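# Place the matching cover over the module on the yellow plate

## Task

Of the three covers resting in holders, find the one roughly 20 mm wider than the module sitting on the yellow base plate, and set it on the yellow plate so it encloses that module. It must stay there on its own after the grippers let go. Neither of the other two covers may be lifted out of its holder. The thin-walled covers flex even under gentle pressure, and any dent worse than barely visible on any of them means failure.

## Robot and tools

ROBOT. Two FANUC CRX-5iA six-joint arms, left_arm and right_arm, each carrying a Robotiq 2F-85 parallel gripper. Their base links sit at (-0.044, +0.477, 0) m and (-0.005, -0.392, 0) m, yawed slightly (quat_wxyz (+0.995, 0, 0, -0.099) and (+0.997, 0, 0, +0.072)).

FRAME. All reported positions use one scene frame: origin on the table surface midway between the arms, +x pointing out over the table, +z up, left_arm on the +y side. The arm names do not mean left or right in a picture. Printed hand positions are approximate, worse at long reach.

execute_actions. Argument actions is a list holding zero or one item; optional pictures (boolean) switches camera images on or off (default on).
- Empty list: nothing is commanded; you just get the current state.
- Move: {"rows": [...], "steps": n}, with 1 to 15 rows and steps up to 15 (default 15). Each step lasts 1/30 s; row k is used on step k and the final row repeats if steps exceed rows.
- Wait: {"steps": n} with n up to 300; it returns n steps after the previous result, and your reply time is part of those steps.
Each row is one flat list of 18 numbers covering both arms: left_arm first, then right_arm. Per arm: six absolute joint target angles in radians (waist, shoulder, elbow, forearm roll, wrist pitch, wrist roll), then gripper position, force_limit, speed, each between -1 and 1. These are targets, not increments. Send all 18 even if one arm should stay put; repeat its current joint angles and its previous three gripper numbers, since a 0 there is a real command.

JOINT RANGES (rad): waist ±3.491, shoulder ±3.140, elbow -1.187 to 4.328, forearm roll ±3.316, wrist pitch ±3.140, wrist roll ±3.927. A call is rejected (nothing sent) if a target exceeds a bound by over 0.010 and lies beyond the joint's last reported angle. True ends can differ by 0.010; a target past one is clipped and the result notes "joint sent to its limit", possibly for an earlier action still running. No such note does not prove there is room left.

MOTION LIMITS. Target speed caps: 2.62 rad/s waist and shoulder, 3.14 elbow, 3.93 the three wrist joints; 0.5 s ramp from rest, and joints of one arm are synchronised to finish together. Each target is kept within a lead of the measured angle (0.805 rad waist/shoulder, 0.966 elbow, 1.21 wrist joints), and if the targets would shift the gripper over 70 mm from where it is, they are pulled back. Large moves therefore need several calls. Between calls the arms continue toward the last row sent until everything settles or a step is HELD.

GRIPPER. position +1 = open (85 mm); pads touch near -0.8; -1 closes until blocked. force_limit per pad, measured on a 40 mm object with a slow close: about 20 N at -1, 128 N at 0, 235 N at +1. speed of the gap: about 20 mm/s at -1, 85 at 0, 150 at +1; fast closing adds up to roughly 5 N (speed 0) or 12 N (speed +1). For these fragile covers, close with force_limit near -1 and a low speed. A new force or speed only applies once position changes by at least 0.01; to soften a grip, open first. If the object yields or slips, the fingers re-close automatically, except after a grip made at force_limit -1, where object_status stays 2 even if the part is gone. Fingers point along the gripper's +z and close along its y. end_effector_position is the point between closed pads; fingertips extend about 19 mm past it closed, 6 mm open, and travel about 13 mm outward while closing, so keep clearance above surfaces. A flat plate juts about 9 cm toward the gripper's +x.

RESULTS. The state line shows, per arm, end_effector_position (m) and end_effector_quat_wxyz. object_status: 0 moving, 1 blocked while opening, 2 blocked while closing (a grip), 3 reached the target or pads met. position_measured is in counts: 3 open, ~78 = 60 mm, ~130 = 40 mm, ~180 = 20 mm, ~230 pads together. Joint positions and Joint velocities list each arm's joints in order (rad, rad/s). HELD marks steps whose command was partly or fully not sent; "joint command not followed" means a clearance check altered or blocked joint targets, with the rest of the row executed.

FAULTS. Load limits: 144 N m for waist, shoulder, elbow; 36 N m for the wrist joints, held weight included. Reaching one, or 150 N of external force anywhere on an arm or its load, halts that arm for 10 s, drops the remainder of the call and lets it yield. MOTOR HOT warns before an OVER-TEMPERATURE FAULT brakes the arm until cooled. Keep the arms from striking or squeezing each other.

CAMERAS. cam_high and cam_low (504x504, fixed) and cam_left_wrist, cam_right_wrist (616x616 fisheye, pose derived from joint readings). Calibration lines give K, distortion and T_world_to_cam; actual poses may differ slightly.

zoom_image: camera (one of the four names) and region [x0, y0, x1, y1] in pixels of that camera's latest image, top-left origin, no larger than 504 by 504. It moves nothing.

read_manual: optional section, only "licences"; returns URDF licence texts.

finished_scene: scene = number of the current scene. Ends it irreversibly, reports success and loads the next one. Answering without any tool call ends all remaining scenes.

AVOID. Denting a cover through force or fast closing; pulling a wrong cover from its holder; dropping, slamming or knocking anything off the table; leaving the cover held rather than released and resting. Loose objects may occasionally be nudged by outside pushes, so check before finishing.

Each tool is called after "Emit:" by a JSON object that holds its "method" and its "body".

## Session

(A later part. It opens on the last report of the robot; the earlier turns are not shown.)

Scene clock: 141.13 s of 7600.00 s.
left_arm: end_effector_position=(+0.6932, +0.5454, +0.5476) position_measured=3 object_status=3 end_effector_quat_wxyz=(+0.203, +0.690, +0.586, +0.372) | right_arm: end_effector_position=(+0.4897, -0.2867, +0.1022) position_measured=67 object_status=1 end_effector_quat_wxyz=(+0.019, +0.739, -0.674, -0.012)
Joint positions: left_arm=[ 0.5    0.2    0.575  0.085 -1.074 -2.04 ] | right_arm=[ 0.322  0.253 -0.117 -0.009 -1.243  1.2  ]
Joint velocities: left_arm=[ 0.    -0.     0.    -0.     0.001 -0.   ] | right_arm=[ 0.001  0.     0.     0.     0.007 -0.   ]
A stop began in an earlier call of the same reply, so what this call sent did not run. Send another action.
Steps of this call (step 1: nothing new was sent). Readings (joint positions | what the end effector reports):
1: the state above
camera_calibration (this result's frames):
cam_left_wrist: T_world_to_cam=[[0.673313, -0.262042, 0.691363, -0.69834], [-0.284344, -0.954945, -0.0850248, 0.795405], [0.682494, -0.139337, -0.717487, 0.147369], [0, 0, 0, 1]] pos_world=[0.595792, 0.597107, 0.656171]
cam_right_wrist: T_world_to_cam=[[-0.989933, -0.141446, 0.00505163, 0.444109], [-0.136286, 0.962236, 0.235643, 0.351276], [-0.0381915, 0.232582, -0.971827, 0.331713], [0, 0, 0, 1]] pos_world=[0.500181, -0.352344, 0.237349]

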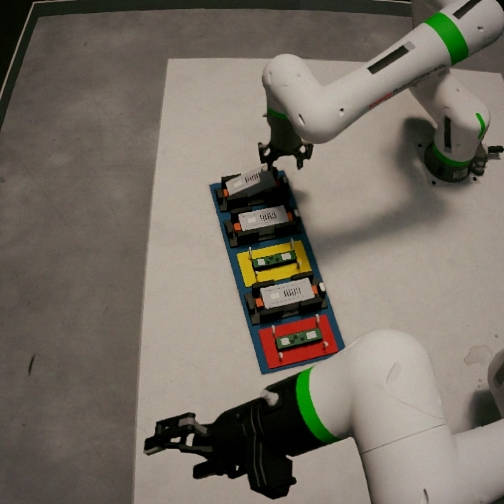

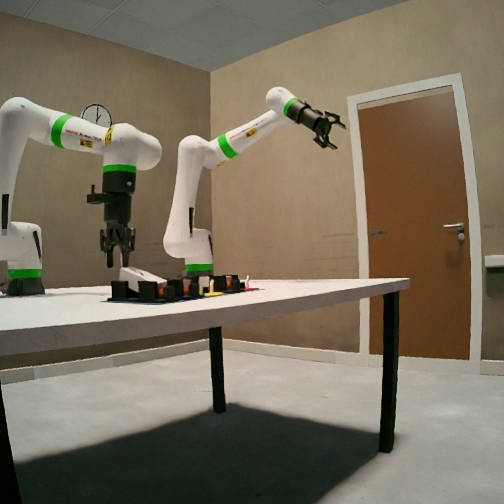

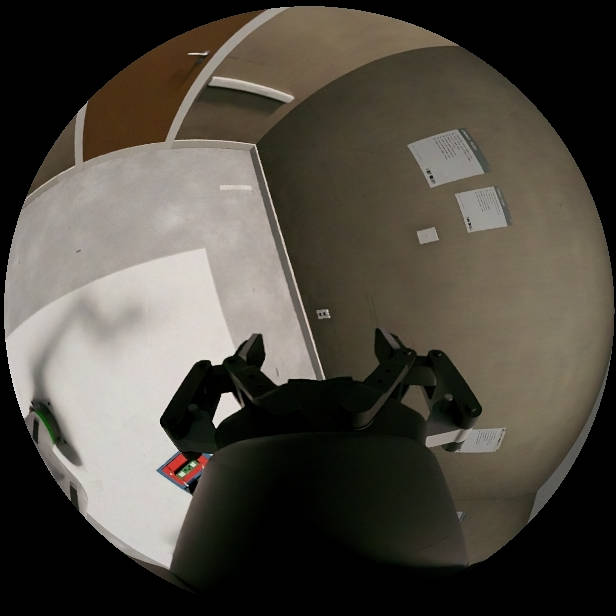

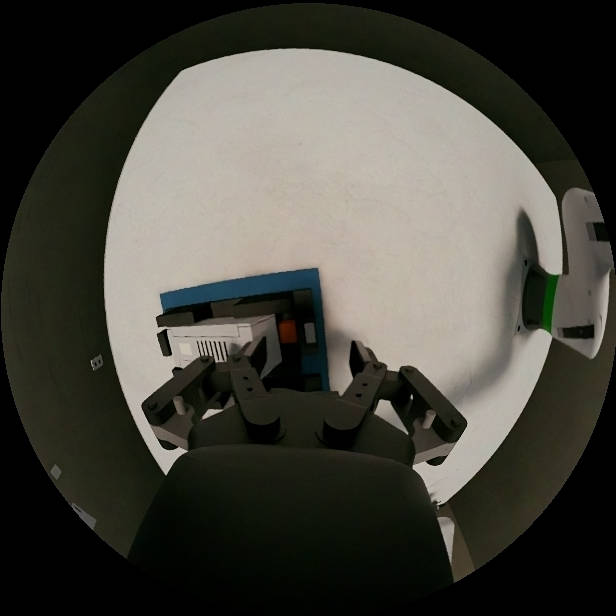

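Emit:
{"method": "execute_actions", "body": {"actions": []}}

Scene clock: 144.27 s of 7600.00 s.
left_arm: end_effector_position=(+0.6932, +0.5454, +0.5476) position_measured=3 object_status=3 end_effector_quat_wxyz=(+0.203, +0.690, +0.586, +0.372) | right_arm: end_effector_position=(+0.4898, -0.2866, +0.1022) position_measured=67 object_status=1 end_effector_quat_wxyz=(+0.018, +0.739, -0.674, -0.012)
Joint positions: left_arm=[ 0.5    0.2    0.575  0.085 -1.074 -2.04 ] | right_arm=[ 0.322  0.253 -0.117 -0.009 -1.243  1.2  ]
Joint velocities: left_arm=[ 0.001 -0.001 -0.001 -0.001  0.     0.   ] | right_arm=[-0.    -0.     0.    -0.    -0.     0.001]
Steps of this call (steps 1 to 90: nothing new was sent; then 0.13 s passed at rest). Readings (joint positions | what the end effector reports):
1: left_arm=[0.500 0.200 0.575 0.085 -1.074 -2.040] | right_arm=[0.322 0.253 -0.117 -0.009 -1.243 1.200] | left_arm position_measured=3 object_status=3 | right_arm position_measured=67 object_status=1
2: left_arm=[0.500 0.200 0.575 0.085 -1.074 -2.040] | right_arm=[0.322 0.253 -0.117 -0.009 -1.243 1.200] | left_arm position_measured=3 object_status=3 | right_arm position_measured=67 object_status=1
4: left_arm=[0.500 0.200 0.575 0.085 -1.074 -2.040] | right_arm=[0.322 0.253 -0.117 -0.009 -1.243 1.200] | left_arm position_measured=3 object_status=3 | right_arm position_measured=67 object_status=1
8: left_arm=[0.500 0.200 0.575 0.085 -1.074 -2.040] | right_arm=[0.322 0.253 -0.117 -0.009 -1.243 1.200] | left_arm position_measured=3 object_status=3 | right_arm position_measured=67 object_status=1
90: the state above
camera_calibration (this result's frames):
cam_left_wrist: T_world_to_cam=[[0.673314, -0.262042, 0.691363, -0.69834], [-0.284344, -0.954945, -0.0850245, 0.795405], [0.682493, -0.139337, -0.717487, 0.147369], [0, 0, 0, 1]] pos_world=[0.595792, 0.597107, 0.656171]
cam_right_wrist: T_world_to_cam=[[-0.989932, -0.141462, 0.00474035, 0.444239], [-0.136372, 0.962212, 0.235693, 0.351289], [-0.0379029, 0.232674, -0.971816, 0.331595], [0, 0, 0, 1]] pos_world=[0.500241, -0.352325, 0.237347]

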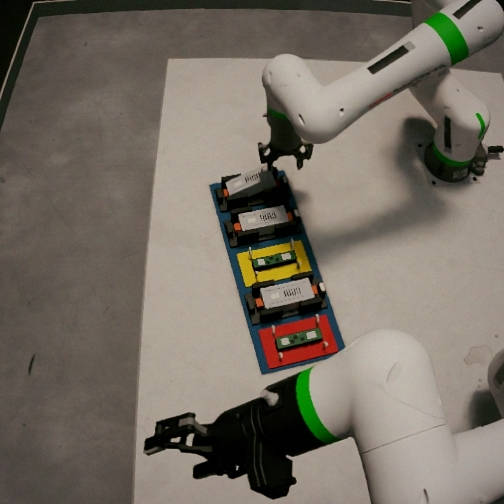

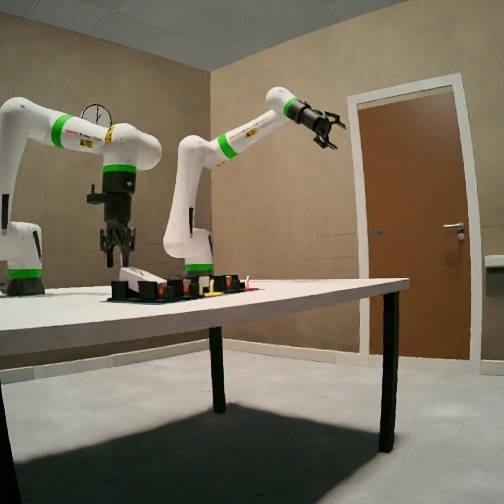

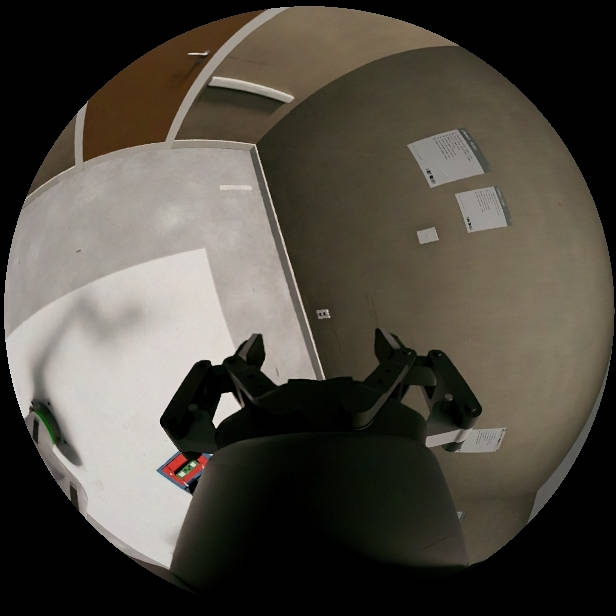

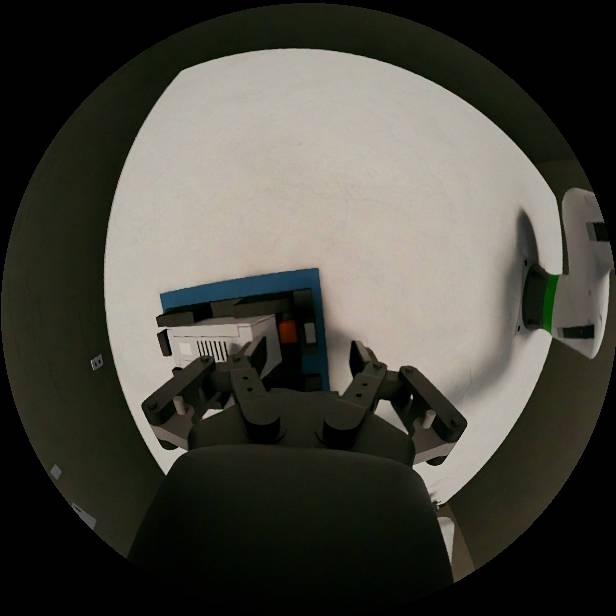

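Emit:
{"method": "execute_actions", "body": {"actions": [{"rows":[[0.5,0.2,0.575,0.085,-1.074,-2.04,1,0,0,0.322,0.253,-0.117,-0.009,-1.243,1.2,0.2,-1,-0.5]],"steps":15}]}}

Emit:
{"method": "execute_actions", "body": {"actions": [{"rows":[[0.5,0.2,0.575,0.085,-1.074,-2.04,1,0,0,0.322,0.205,-0.062,-0.009,-1.345,1.2,0.2,-1,-0.5]],"steps":15}]}}

Emit:
{"method": "zoom_image", "body": {"camera": "cam_high", "region": [190,130,330,270]}}

Emit:
{"method": "zoom_image", "body": {"camera": "cam_low", "region": [80,220,260,320]}}

Scene clock: 145.93 s of 7600.00 s.
left_arm: end_effector_position=(+0.6932, +0.5454, +0.5476) position_measured=3 object_status=3 end_effector_quat_wxyz=(+0.203, +0.690, +0.586, +0.372) | right_arm: end_effector_position=(+0.4899, -0.2864, +0.1025) position_measured=104 object_status=0 end_effector_quat_wxyz=(+0.018, +0.739, -0.674, -0.011)
Joint positions: left_arm=[ 0.5    0.2    0.575  0.085 -1.074 -2.04 ] | right_arm=[ 0.322  0.253 -0.117 -0.009 -1.243  1.2  ]
Joint velocities: left_arm=[ 0.001 -0.    -0.001 -0.001 -0.001  0.001] | right_arm=[ 0.    -0.     0.     0.    -0.002 -0.001]
Steps of this call (steps 1 to 35: nothing new was sent; steps 36 to 50: all 15 steps of this action). Readings (joint positions | what the end effector reports):
36: left_arm=[0.500 0.200 0.575 0.085 -1.074 -2.040] | right_arm=[0.322 0.253 -0.117 -0.009 -1.243 1.200] | left_arm position_measured=3 object_status=3 | right_arm position_measured=67 object_status=0
37: left_arm=[0.500 0.200 0.575 0.085 -1.074 -2.040] | right_arm=[0.322 0.253 -0.117 -0.009 -1.243 1.200] | left_arm position_measured=3 object_status=3 | right_arm position_measured=68 object_status=0
39: left_arm=[0.500 0.200 0.575 0.085 -1.074 -2.040] | right_arm=[0.322 0.253 -0.117 -0.009 -1.243 1.200] | left_arm position_measured=3 object_status=3 | right_arm position_measured=74 object_status=0
43: left_arm=[0.500 0.200 0.575 0.085 -1.074 -2.040] | right_arm=[0.322 0.253 -0.117 -0.009 -1.243 1.200] | left_arm position_measured=3 object_status=3 | right_arm position_measured=92 object_status=0
50: the state above
camera_calibration (this result's frames):
cam_left_wrist: T_world_to_cam=[[0.673314, -0.262042, 0.691363, -0.69834], [-0.284344, -0.954945, -0.0850245, 0.795405], [0.682493, -0.139337, -0.717487, 0.147369], [0, 0, 0, 1]] pos_world=[0.595792, 0.597107, 0.656171]
cam_right_wrist: T_world_to_cam=[[-0.989909, -0.141642, 0.00410191, 0.444402], [-0.136698, 0.962177, 0.235644, 0.351169], [-0.037324, 0.232706, -0.971831, 0.331621], [0, 0, 0, 1]] pos_world=[0.500299, -0.352111, 0.237706]

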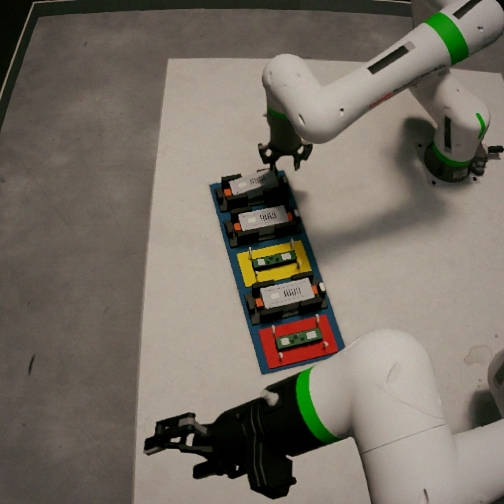

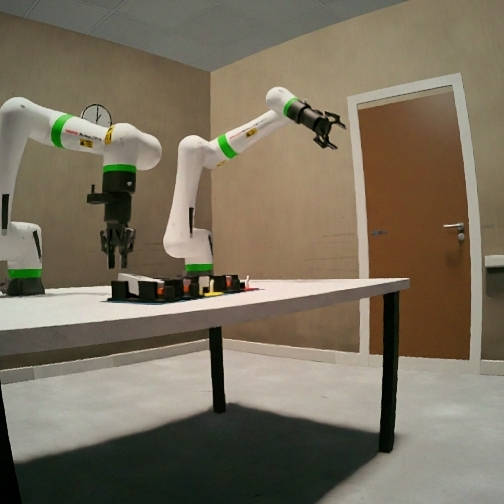

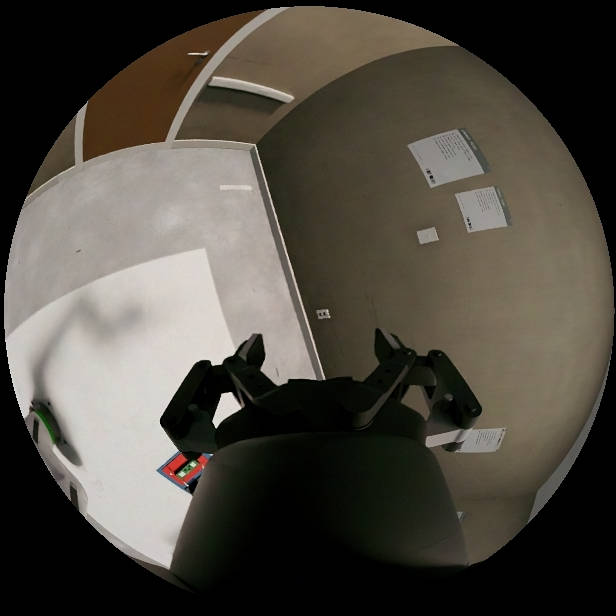

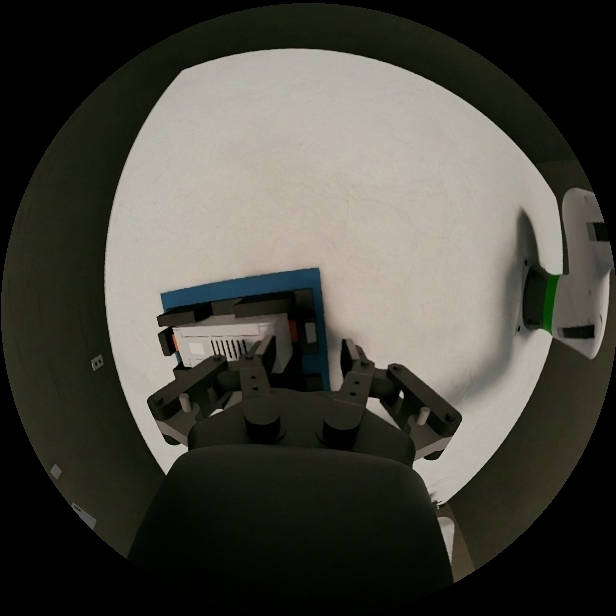

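Scene clock: 146.43 s of 7600.00 s.
left_arm: end_effector_position=(+0.6932, +0.5454, +0.5476) position_measured=3 object_status=3 end_effector_quat_wxyz=(+0.203, +0.690, +0.586, +0.372) | right_arm: end_effector_position=(+0.4855, -0.2885, +0.1490) position_measured=104 object_status=3 end_effector_quat_wxyz=(+0.018, +0.739, -0.674, -0.011)
Joint positions: left_arm=[ 0.5    0.2    0.575  0.085 -1.074 -2.04 ] | right_arm=[ 0.322  0.205 -0.062 -0.009 -1.345  1.2  ]
Joint velocities: left_arm=[-0.    -0.001 -0.    -0.    -0.     0.   ] | right_arm=[-0.     0.001  0.     0.     0.     0.001]
Steps of this call (steps 1 to 15: all 15 steps of this action). Readings (joint positions | what the end effector reports):
1: left_arm=[0.500 0.200 0.575 0.085 -1.074 -2.040] | right_arm=[0.322 0.253 -0.117 -0.009 -1.244 1.200] | left_arm position_measured=3 object_status=3 | right_arm position_measured=104 object_status=0
2: left_arm=[0.500 0.200 0.575 0.085 -1.074 -2.040] | right_arm=[0.322 0.250 -0.113 -0.009 -1.251 1.200] | left_arm position_measured=3 object_status=3 | right_arm position_measured=104 object_status=0
4: left_arm=[0.500 0.200 0.575 0.085 -1.074 -2.040] | right_arm=[0.322 0.231 -0.091 -0.009 -1.291 1.200] | left_arm position_measured=3 object_status=3 | right_arm position_measured=104 object_status=0
8: left_arm=[0.500 0.200 0.575 0.085 -1.074 -2.040] | right_arm=[0.322 0.205 -0.062 -0.009 -1.344 1.200] | left_arm position_measured=3 object_status=3 | right_arm position_measured=104 object_status=3
15: the state above
camera_calibration (this result's frames):
cam_left_wrist: T_world_to_cam=[[0.673314, -0.262042, 0.691363, -0.69834], [-0.284344, -0.954945, -0.0850246, 0.795405], [0.682493, -0.139337, -0.717487, 0.147369], [0, 0, 0, 1]] pos_world=[0.595792, 0.597107, 0.656171]
cam_right_wrist: T_world_to_cam=[[-0.989791, -0.142485, 0.00328102, 0.439325], [-0.137683, 0.96187, 0.236324, 0.341902], [-0.0368287, 0.23346, -0.971669, 0.377074], [0, 0, 0, 1]] pos_world=[0.495801, -0.354299, 0.28415]

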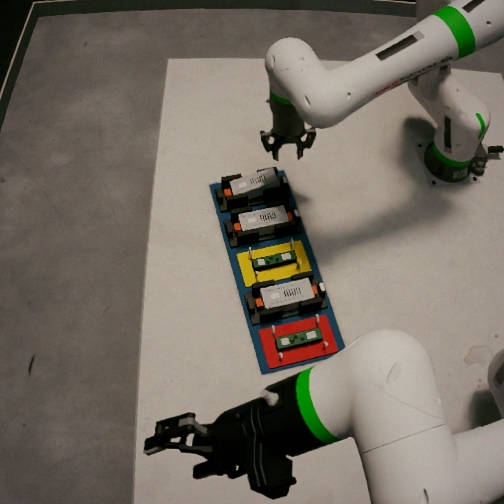

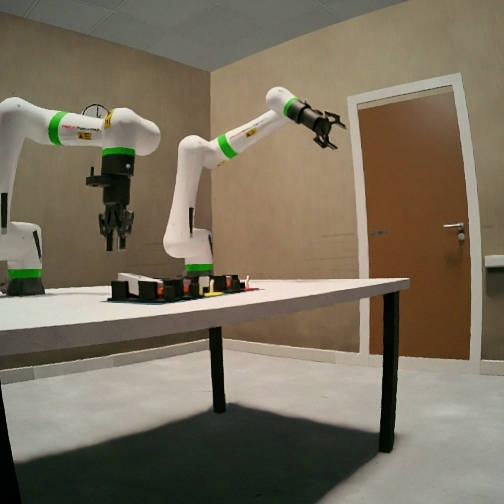

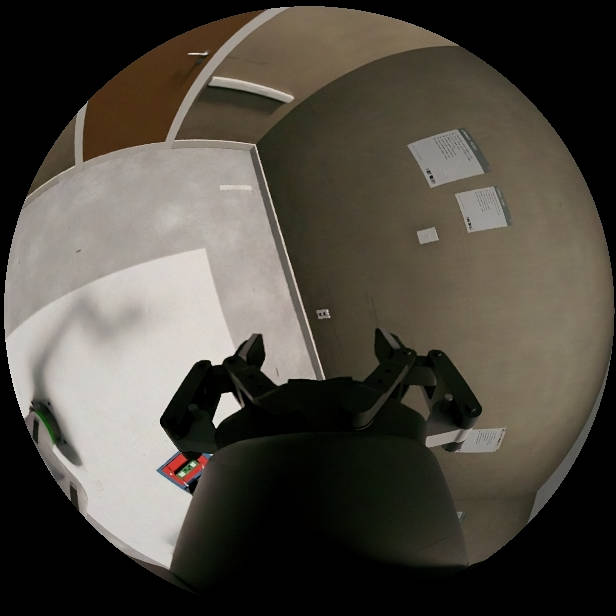

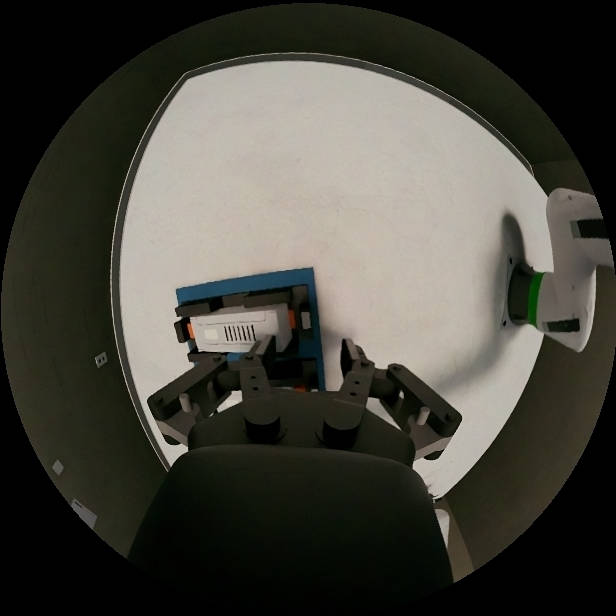

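Region (190, 130, 330, 270) of cam_high's 504x504 image, scaled by 3.600, with more detail than that image has.

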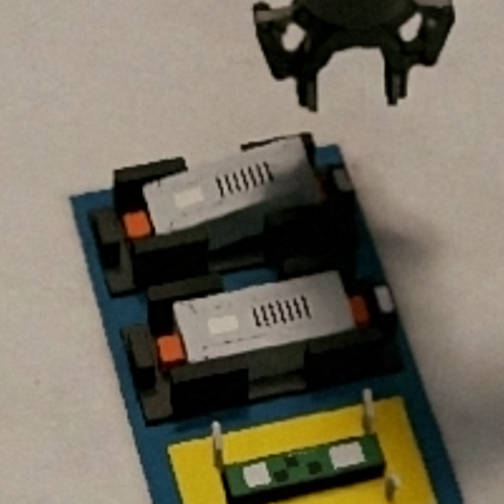

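Region (80, 220, 260, 320) of cam_low's 504x504 image, scaled by 2.800, with more detail than that image has.

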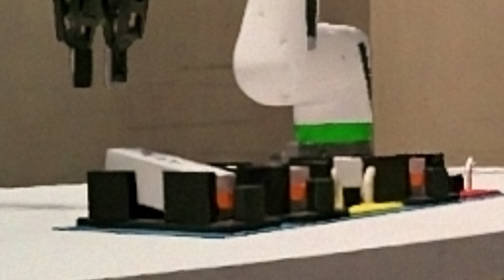

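Emit:
{"method": "execute_actions", "body": {"actions": [{"rows":[[0.5,0.2,0.575,0.085,-1.074,-2.04,1,0,0,0.3135,0.29,-0.004,-0.009,-1.277,-0.197,0.7,-0.8,0]],"steps":15}]}}

Emit:
{"method": "execute_actions", "body": {"actions": [{"steps":12}]}}

Emit:
{"method": "zoom_image", "body": {"camera": "cam_right_wrist", "region": [150,250,460,480]}}

Scene clock: 148.07 s of 7600.00 s.
left_arm: end_effector_position=(+0.6932, +0.5454, +0.5476) position_measured=3 object_status=3 end_effector_quat_wxyz=(+0.203, +0.690, +0.586, +0.372) | right_arm: end_effector_position=(+0.5119, -0.2785, +0.1361) position_measured=41 object_status=0 end_effector_quat_wxyz=(-0.007, -0.386, +0.923, +0.004)
Joint positions: left_arm=[ 0.5    0.2    0.575  0.085 -1.074 -2.04 ] | right_arm=[ 0.316  0.261 -0.024 -0.009 -1.3    0.335]
Joint velocities: left_arm=[-0.001  0.     0.     0.    -0.001 -0.001] | right_arm=[-0.017  0.158  0.107  0.     0.125 -2.819]
Steps of this call (steps 1 to 15: the robot went on to your last target; steps 16 to 34: nothing new was sent; steps 35 to 49: all 15 steps of this action). Readings (joint positions | what the end effector reports):
35: left_arm=[0.500 0.200 0.575 0.085 -1.074 -2.040] | right_arm=[0.322 0.205 -0.062 -0.009 -1.345 1.199] | left_arm position_measured=3 object_status=3 | right_arm position_measured=104 object_status=0
36: left_arm=[0.500 0.200 0.575 0.085 -1.074 -2.040] | right_arm=[0.322 0.206 -0.062 -0.009 -1.345 1.192] | left_arm position_measured=3 object_status=3 | right_arm position_measured=102 object_status=0
38: left_arm=[0.500 0.200 0.575 0.085 -1.074 -2.040] | right_arm=[0.322 0.208 -0.060 -0.009 -1.342 1.152] | left_arm position_measured=3 object_status=3 | right_arm position_measured=92 object_status=0
42: left_arm=[0.500 0.200 0.575 0.085 -1.074 -2.040] | right_arm=[0.321 0.221 -0.051 -0.009 -1.332 0.968] | left_arm position_measured=3 object_status=3 | right_arm position_measured=63 object_status=0
49: the state above
camera_calibration (this result's frames):
cam_left_wrist: T_world_to_cam=[[0.673314, -0.262042, 0.691363, -0.69834], [-0.284344, -0.954945, -0.0850245, 0.795405], [0.682493, -0.139337, -0.717487, 0.147369], [0, 0, 0, 1]] pos_world=[0.595792, 0.597107, 0.656171]
cam_right_wrist: T_world_to_cam=[[-0.746312, 0.665125, -0.0250539, 0.57107], [0.642999, 0.730188, 0.231034, -0.124498], [0.171961, 0.156314, -0.972623, 0.234891], [0, 0, 0, 1]] pos_world=[0.465857, -0.325643, 0.271531]

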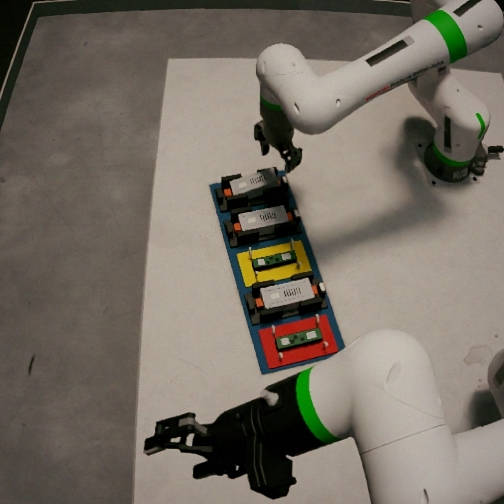

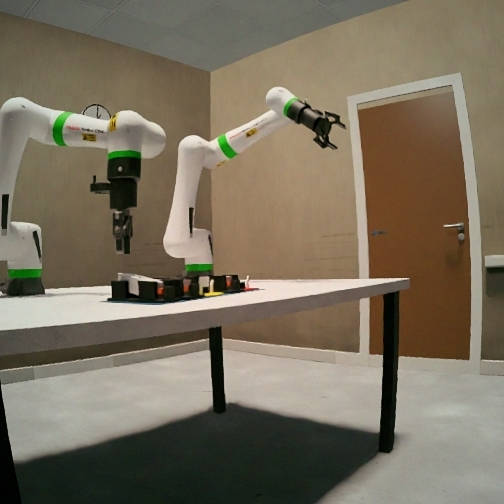

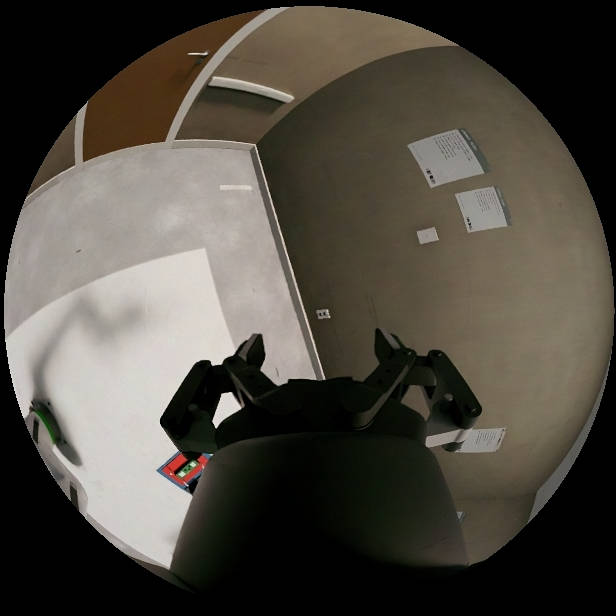

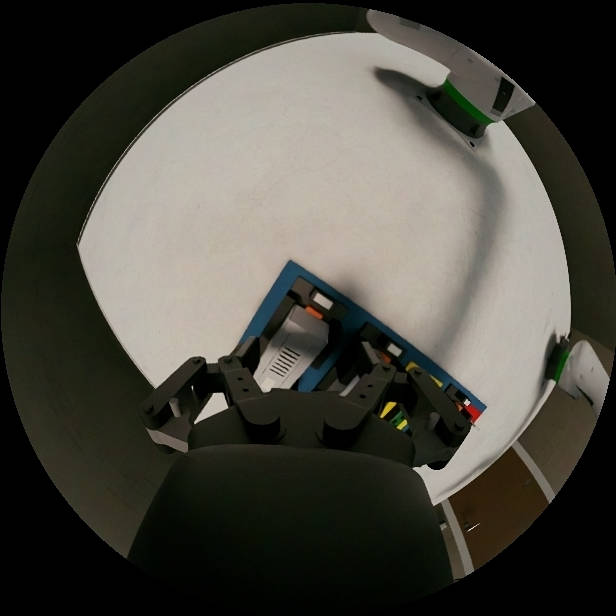

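Scene clock: 148.47 s of 7600.00 s.
left_arm: end_effector_position=(+0.6932, +0.5454, +0.5476) position_measured=3 object_status=3 end_effector_quat_wxyz=(+0.203, +0.690, +0.586, +0.372) | right_arm: end_effector_position=(+0.5256, -0.2734, +0.1290) position_measured=41 object_status=3 end_effector_quat_wxyz=(-0.001, -0.129, +0.992, +0.004)
Joint positions: left_arm=[ 0.5    0.2    0.575  0.085 -1.074 -2.04 ] | right_arm=[ 0.314  0.29  -0.004 -0.009 -1.277 -0.197]
Joint velocities: left_arm=[ 0.    -0.001 -0.     0.001 -0.     0.   ] | right_arm=[-0.    -0.     0.001  0.     0.001 -0.01 ]
Steps of this call (steps 1 to 12: the robot went on to your last target). Readings (joint positions | what the end effector reports):
1: left_arm=[0.500 0.200 0.575 0.085 -1.074 -2.040] | right_arm=[0.316 0.266 -0.020 -0.009 -1.296 0.243] | left_arm position_measured=3 object_status=3 | right_arm position_measured=41 object_status=0
2: left_arm=[0.500 0.200 0.575 0.085 -1.074 -2.040] | right_arm=[0.315 0.271 -0.017 -0.009 -1.293 0.160] | left_arm position_measured=3 object_status=3 | right_arm position_measured=41 object_status=0
4: left_arm=[0.500 0.200 0.575 0.085 -1.074 -2.040] | right_arm=[0.315 0.278 -0.012 -0.009 -1.286 0.020] | left_arm position_measured=3 object_status=3 | right_arm position_measured=41 object_status=0
8: left_arm=[0.500 0.200 0.575 0.085 -1.074 -2.040] | right_arm=[0.314 0.288 -0.006 -0.009 -1.279 -0.156] | left_arm position_measured=3 object_status=3 | right_arm position_measured=41 object_status=3
12: the state above
camera_calibration (this result's frames):
cam_left_wrist: T_world_to_cam=[[0.673314, -0.262042, 0.691363, -0.69834], [-0.284344, -0.954945, -0.0850246, 0.795405], [0.682493, -0.139337, -0.717487, 0.147369], [0, 0, 0, 1]] pos_world=[0.595792, 0.597107, 0.656171]
cam_right_wrist: T_world_to_cam=[[-0.303189, 0.952459, -0.0299731, 0.424056], [0.922981, 0.301339, 0.239376, -0.400881], [0.237028, 0.0449116, -0.970464, 0.159942], [0, 0, 0, 1]] pos_world=[0.460664, -0.290278, 0.26389]

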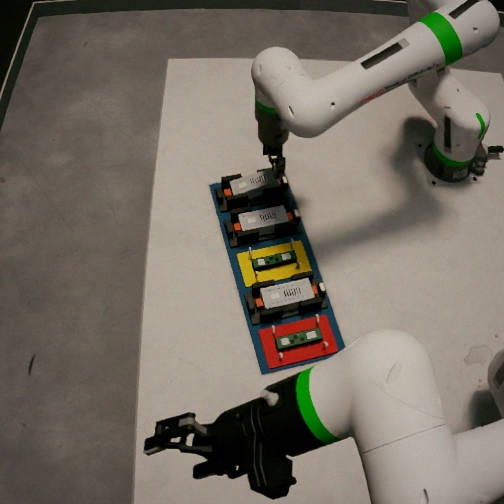

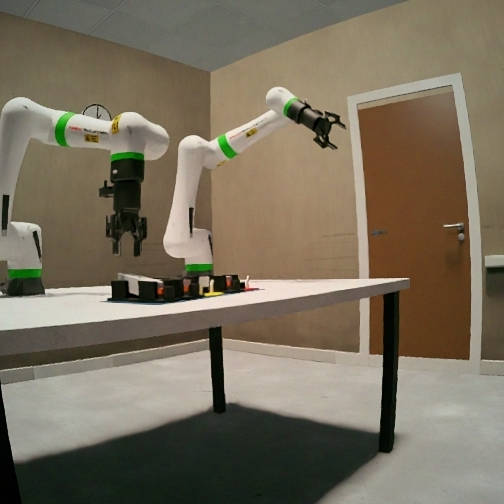

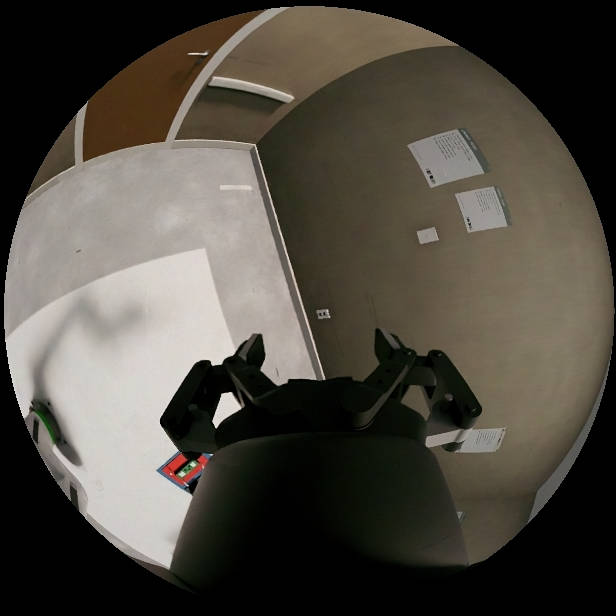

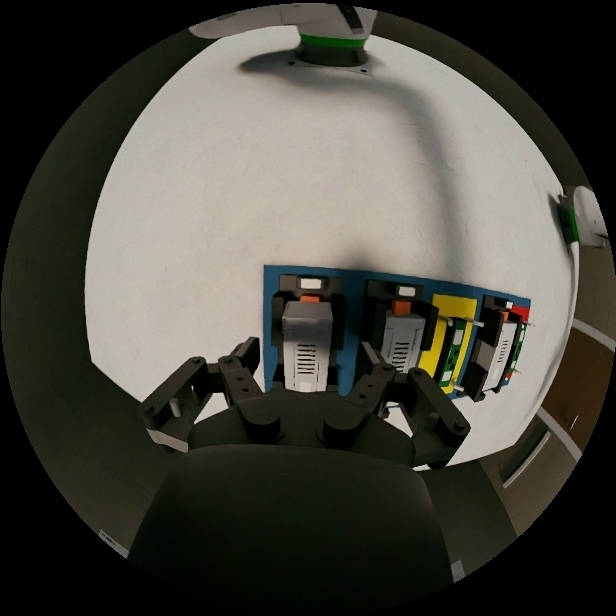

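Region (150, 250, 460, 480) of cam_right_wrist's 616x616 image, scaled by 1.626, with more detail than that image has; it fills the top 374 rows of this view, and the rest is white.

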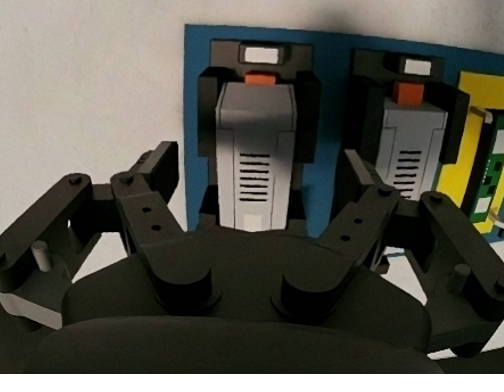

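Emit:
{"method": "execute_actions", "body": {"actions": [{"rows":[[0.5,0.2,0.575,0.085,-1.074,-2.04,1,0,0,0.319,0.2646,-0.11,-0.009,-1.196,-0.203,0.7,-0.8,0]],"steps":15}]}}

Emit:
{"method": "execute_actions", "body": {"actions": [{"rows":[[0.5,0.2,0.575,0.085,-1.074,-2.04,1,0,0,0.319,0.28,-0.128,-0.009,-1.23,-0.203,0.7,-0.8,0]],"steps":10}]}}

Emit:
{"method": "zoom_image", "body": {"camera": "cam_low", "region": [80,220,260,320]}}

Scene clock: 150.53 s of 7600.00 s.
left_arm: end_effector_position=(+0.6932, +0.5454, +0.5476) position_measured=3 object_status=3 end_effector_quat_wxyz=(+0.203, +0.690, +0.586, +0.372) | right_arm: end_effector_position=(+0.5059, -0.2801, +0.0991) position_measured=41 object_status=3 end_effector_quat_wxyz=(-0.001, -0.128, +0.992, +0.004)
Joint positions: left_arm=[ 0.5    0.2    0.575  0.085 -1.074 -2.04 ] | right_arm=[ 0.319  0.265 -0.11  -0.009 -1.196 -0.203]
Joint velocities: left_arm=[ 0.     0.     0.001  0.     0.001 -0.   ] | right_arm=[ 0.001 -0.    -0.001  0.001  0.    -0.002]
Steps of this call (steps 1 to 30: the robot went on to your last target; steps 31 to 47: nothing new was sent; steps 48 to 62: all 15 steps of this action). Readings (joint positions | what the end effector reports):
48: left_arm=[0.500 0.200 0.575 0.085 -1.074 -2.040] | right_arm=[0.313 0.290 -0.004 -0.009 -1.276 -0.197] | left_arm position_measured=3 object_status=3 | right_arm position_measured=41 object_status=3
49: left_arm=[0.500 0.200 0.575 0.085 -1.074 -2.040] | right_arm=[0.314 0.289 -0.010 -0.009 -1.272 -0.197] | left_arm position_measured=3 object_status=3 | right_arm position_measured=41 object_status=3
51: left_arm=[0.500 0.200 0.575 0.085 -1.074 -2.040] | right_arm=[0.315 0.281 -0.042 -0.009 -1.248 -0.199] | left_arm position_measured=3 object_status=3 | right_arm position_measured=41 object_status=3
55: left_arm=[0.500 0.200 0.575 0.085 -1.074 -2.040] | right_arm=[0.319 0.265 -0.108 -0.009 -1.198 -0.203] | left_arm position_measured=3 object_status=3 | right_arm position_measured=41 object_status=3
62: the state above
camera_calibration (this result's frames):
cam_left_wrist: T_world_to_cam=[[0.673314, -0.262042, 0.691363, -0.69834], [-0.284344, -0.954945, -0.0850246, 0.795405], [0.682493, -0.139337, -0.717487, 0.147369], [0, 0, 0, 1]] pos_world=[0.595792, 0.597107, 0.656171]
cam_right_wrist: T_world_to_cam=[[-0.301618, 0.952956, -0.0300353, 0.422859], [0.923388, 0.299815, 0.239721, -0.37418], [0.237448, 0.0445699, -0.970377, 0.135603], [0, 0, 0, 1]] pos_world=[0.440856, -0.296825, 0.233985]

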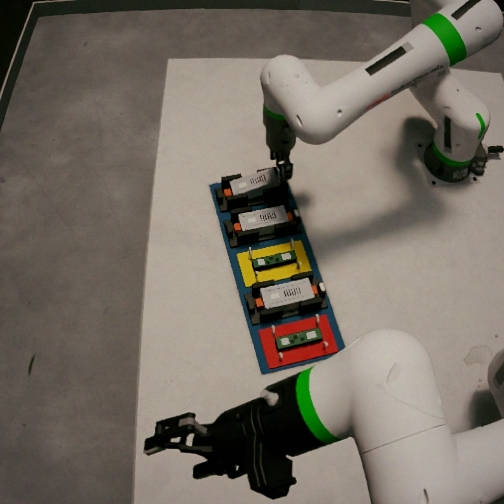

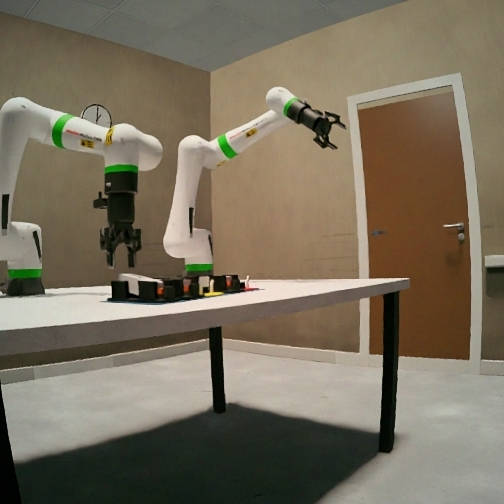

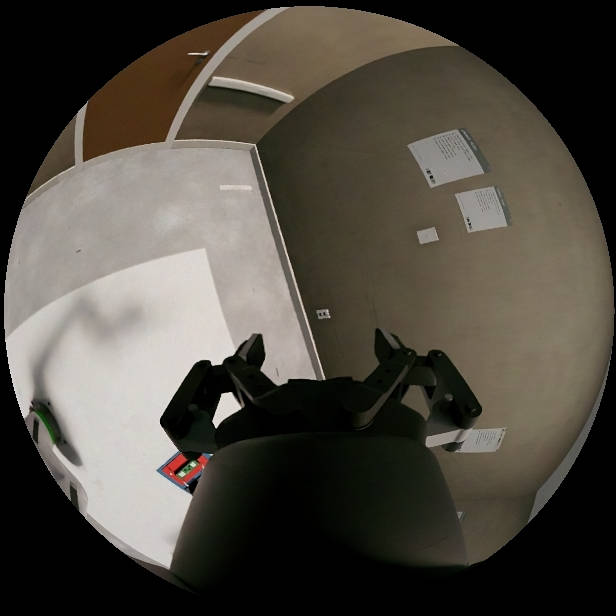

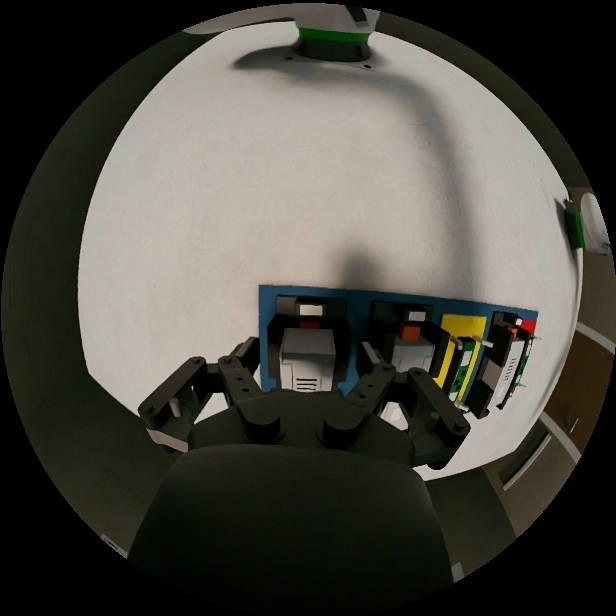

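Scene clock: 150.87 s of 7600.00 s.
left_arm: end_effector_position=(+0.6932, +0.5454, +0.5476) position_measured=3 object_status=3 end_effector_quat_wxyz=(+0.203, +0.690, +0.586, +0.372) | right_arm: end_effector_position=(+0.4870, -0.2895, +0.0850) position_measured=41 object_status=3 end_effector_quat_wxyz=(-0.033, -0.128, +0.991, -0.007)
Joint positions: left_arm=[ 0.5    0.2    0.575  0.085 -1.074 -2.04 ] | right_arm=[ 0.319  0.28  -0.128 -0.009 -1.23  -0.203]
Joint velocities: left_arm=[ 0.     0.     0.001 -0.001  0.001 -0.   ] | right_arm=[ 0.001  0.001 -0.001 -0.    -0.     0.001]
Steps of this call (steps 1 to 10: all 10 steps of this action). Readings (joint positions | what the end effector reports):
1: left_arm=[0.500 0.200 0.575 0.085 -1.074 -2.040] | right_arm=[0.319 0.265 -0.110 -0.009 -1.196 -0.203] | left_arm position_measured=3 object_status=3 | right_arm position_measured=41 object_status=3
2: left_arm=[0.500 0.200 0.575 0.085 -1.074 -2.040] | right_arm=[0.319 0.268 -0.114 -0.009 -1.204 -0.203] | left_arm position_measured=3 object_status=3 | right_arm position_measured=41 object_status=3
4: left_arm=[0.500 0.200 0.575 0.085 -1.074 -2.040] | right_arm=[0.319 0.278 -0.126 -0.009 -1.225 -0.203] | left_arm position_measured=3 object_status=3 | right_arm position_measured=41 object_status=3
8: left_arm=[0.500 0.200 0.575 0.085 -1.074 -2.040] | right_arm=[0.319 0.280 -0.128 -0.009 -1.230 -0.203] | left_arm position_measured=3 object_status=3 | right_arm position_measured=41 object_status=3
10: the state above
camera_calibration (this result's frames):
cam_left_wrist: T_world_to_cam=[[0.673314, -0.262042, 0.691363, -0.69834], [-0.284344, -0.954945, -0.0850247, 0.795405], [0.682493, -0.139337, -0.717487, 0.147369], [0, 0, 0, 1]] pos_world=[0.595792, 0.597107, 0.656171]
cam_right_wrist: T_world_to_cam=[[-0.304098, 0.951782, -0.0404481, 0.427489], [0.935734, 0.306395, 0.174713, -0.349065], [0.178682, 0.0152813, -0.983788, 0.148094], [0, 0, 0, 1]] pos_world=[0.430168, -0.302188, 0.223971]

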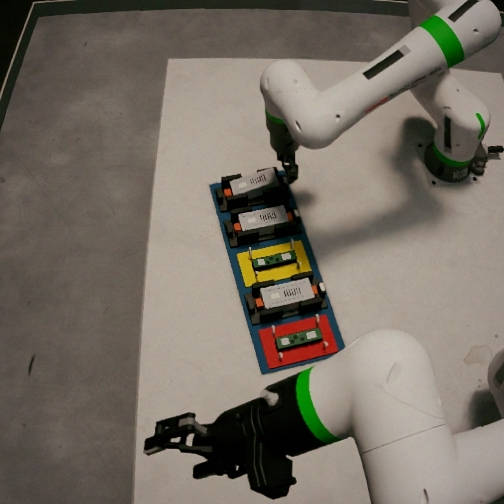

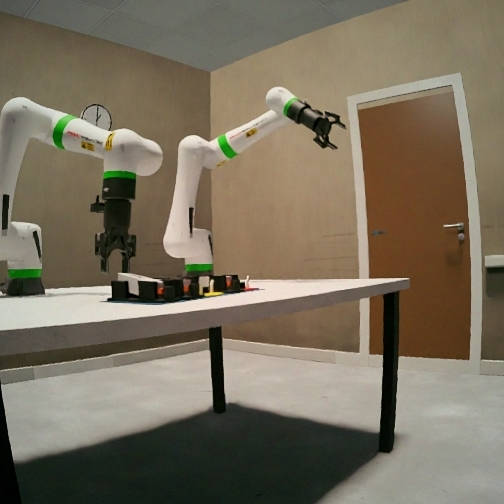

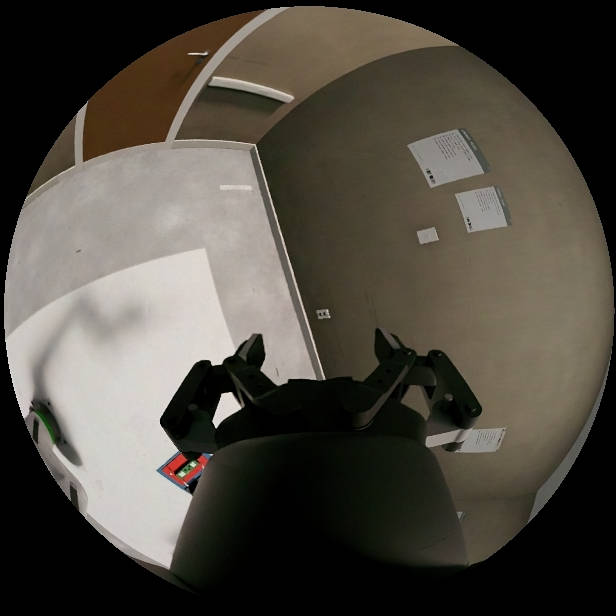

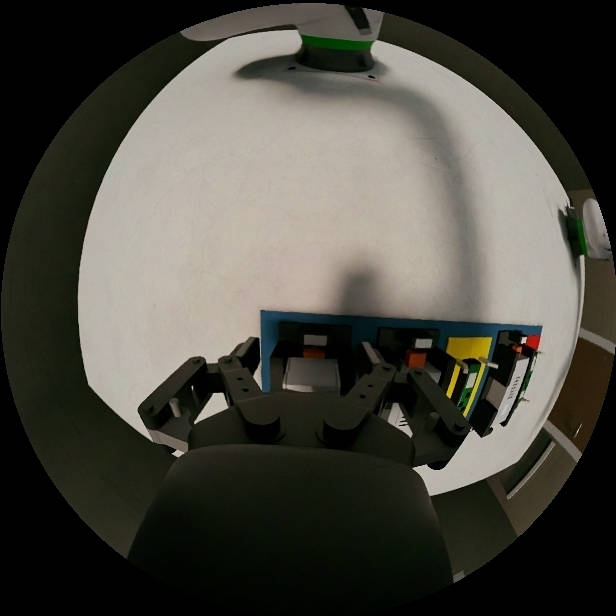

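Region (80, 220, 260, 320) of cam_low's 504x504 image, scaled by 2.800, with more detail than that image has.

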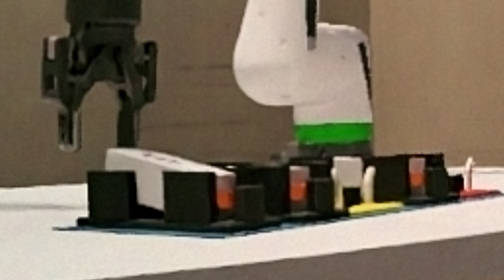

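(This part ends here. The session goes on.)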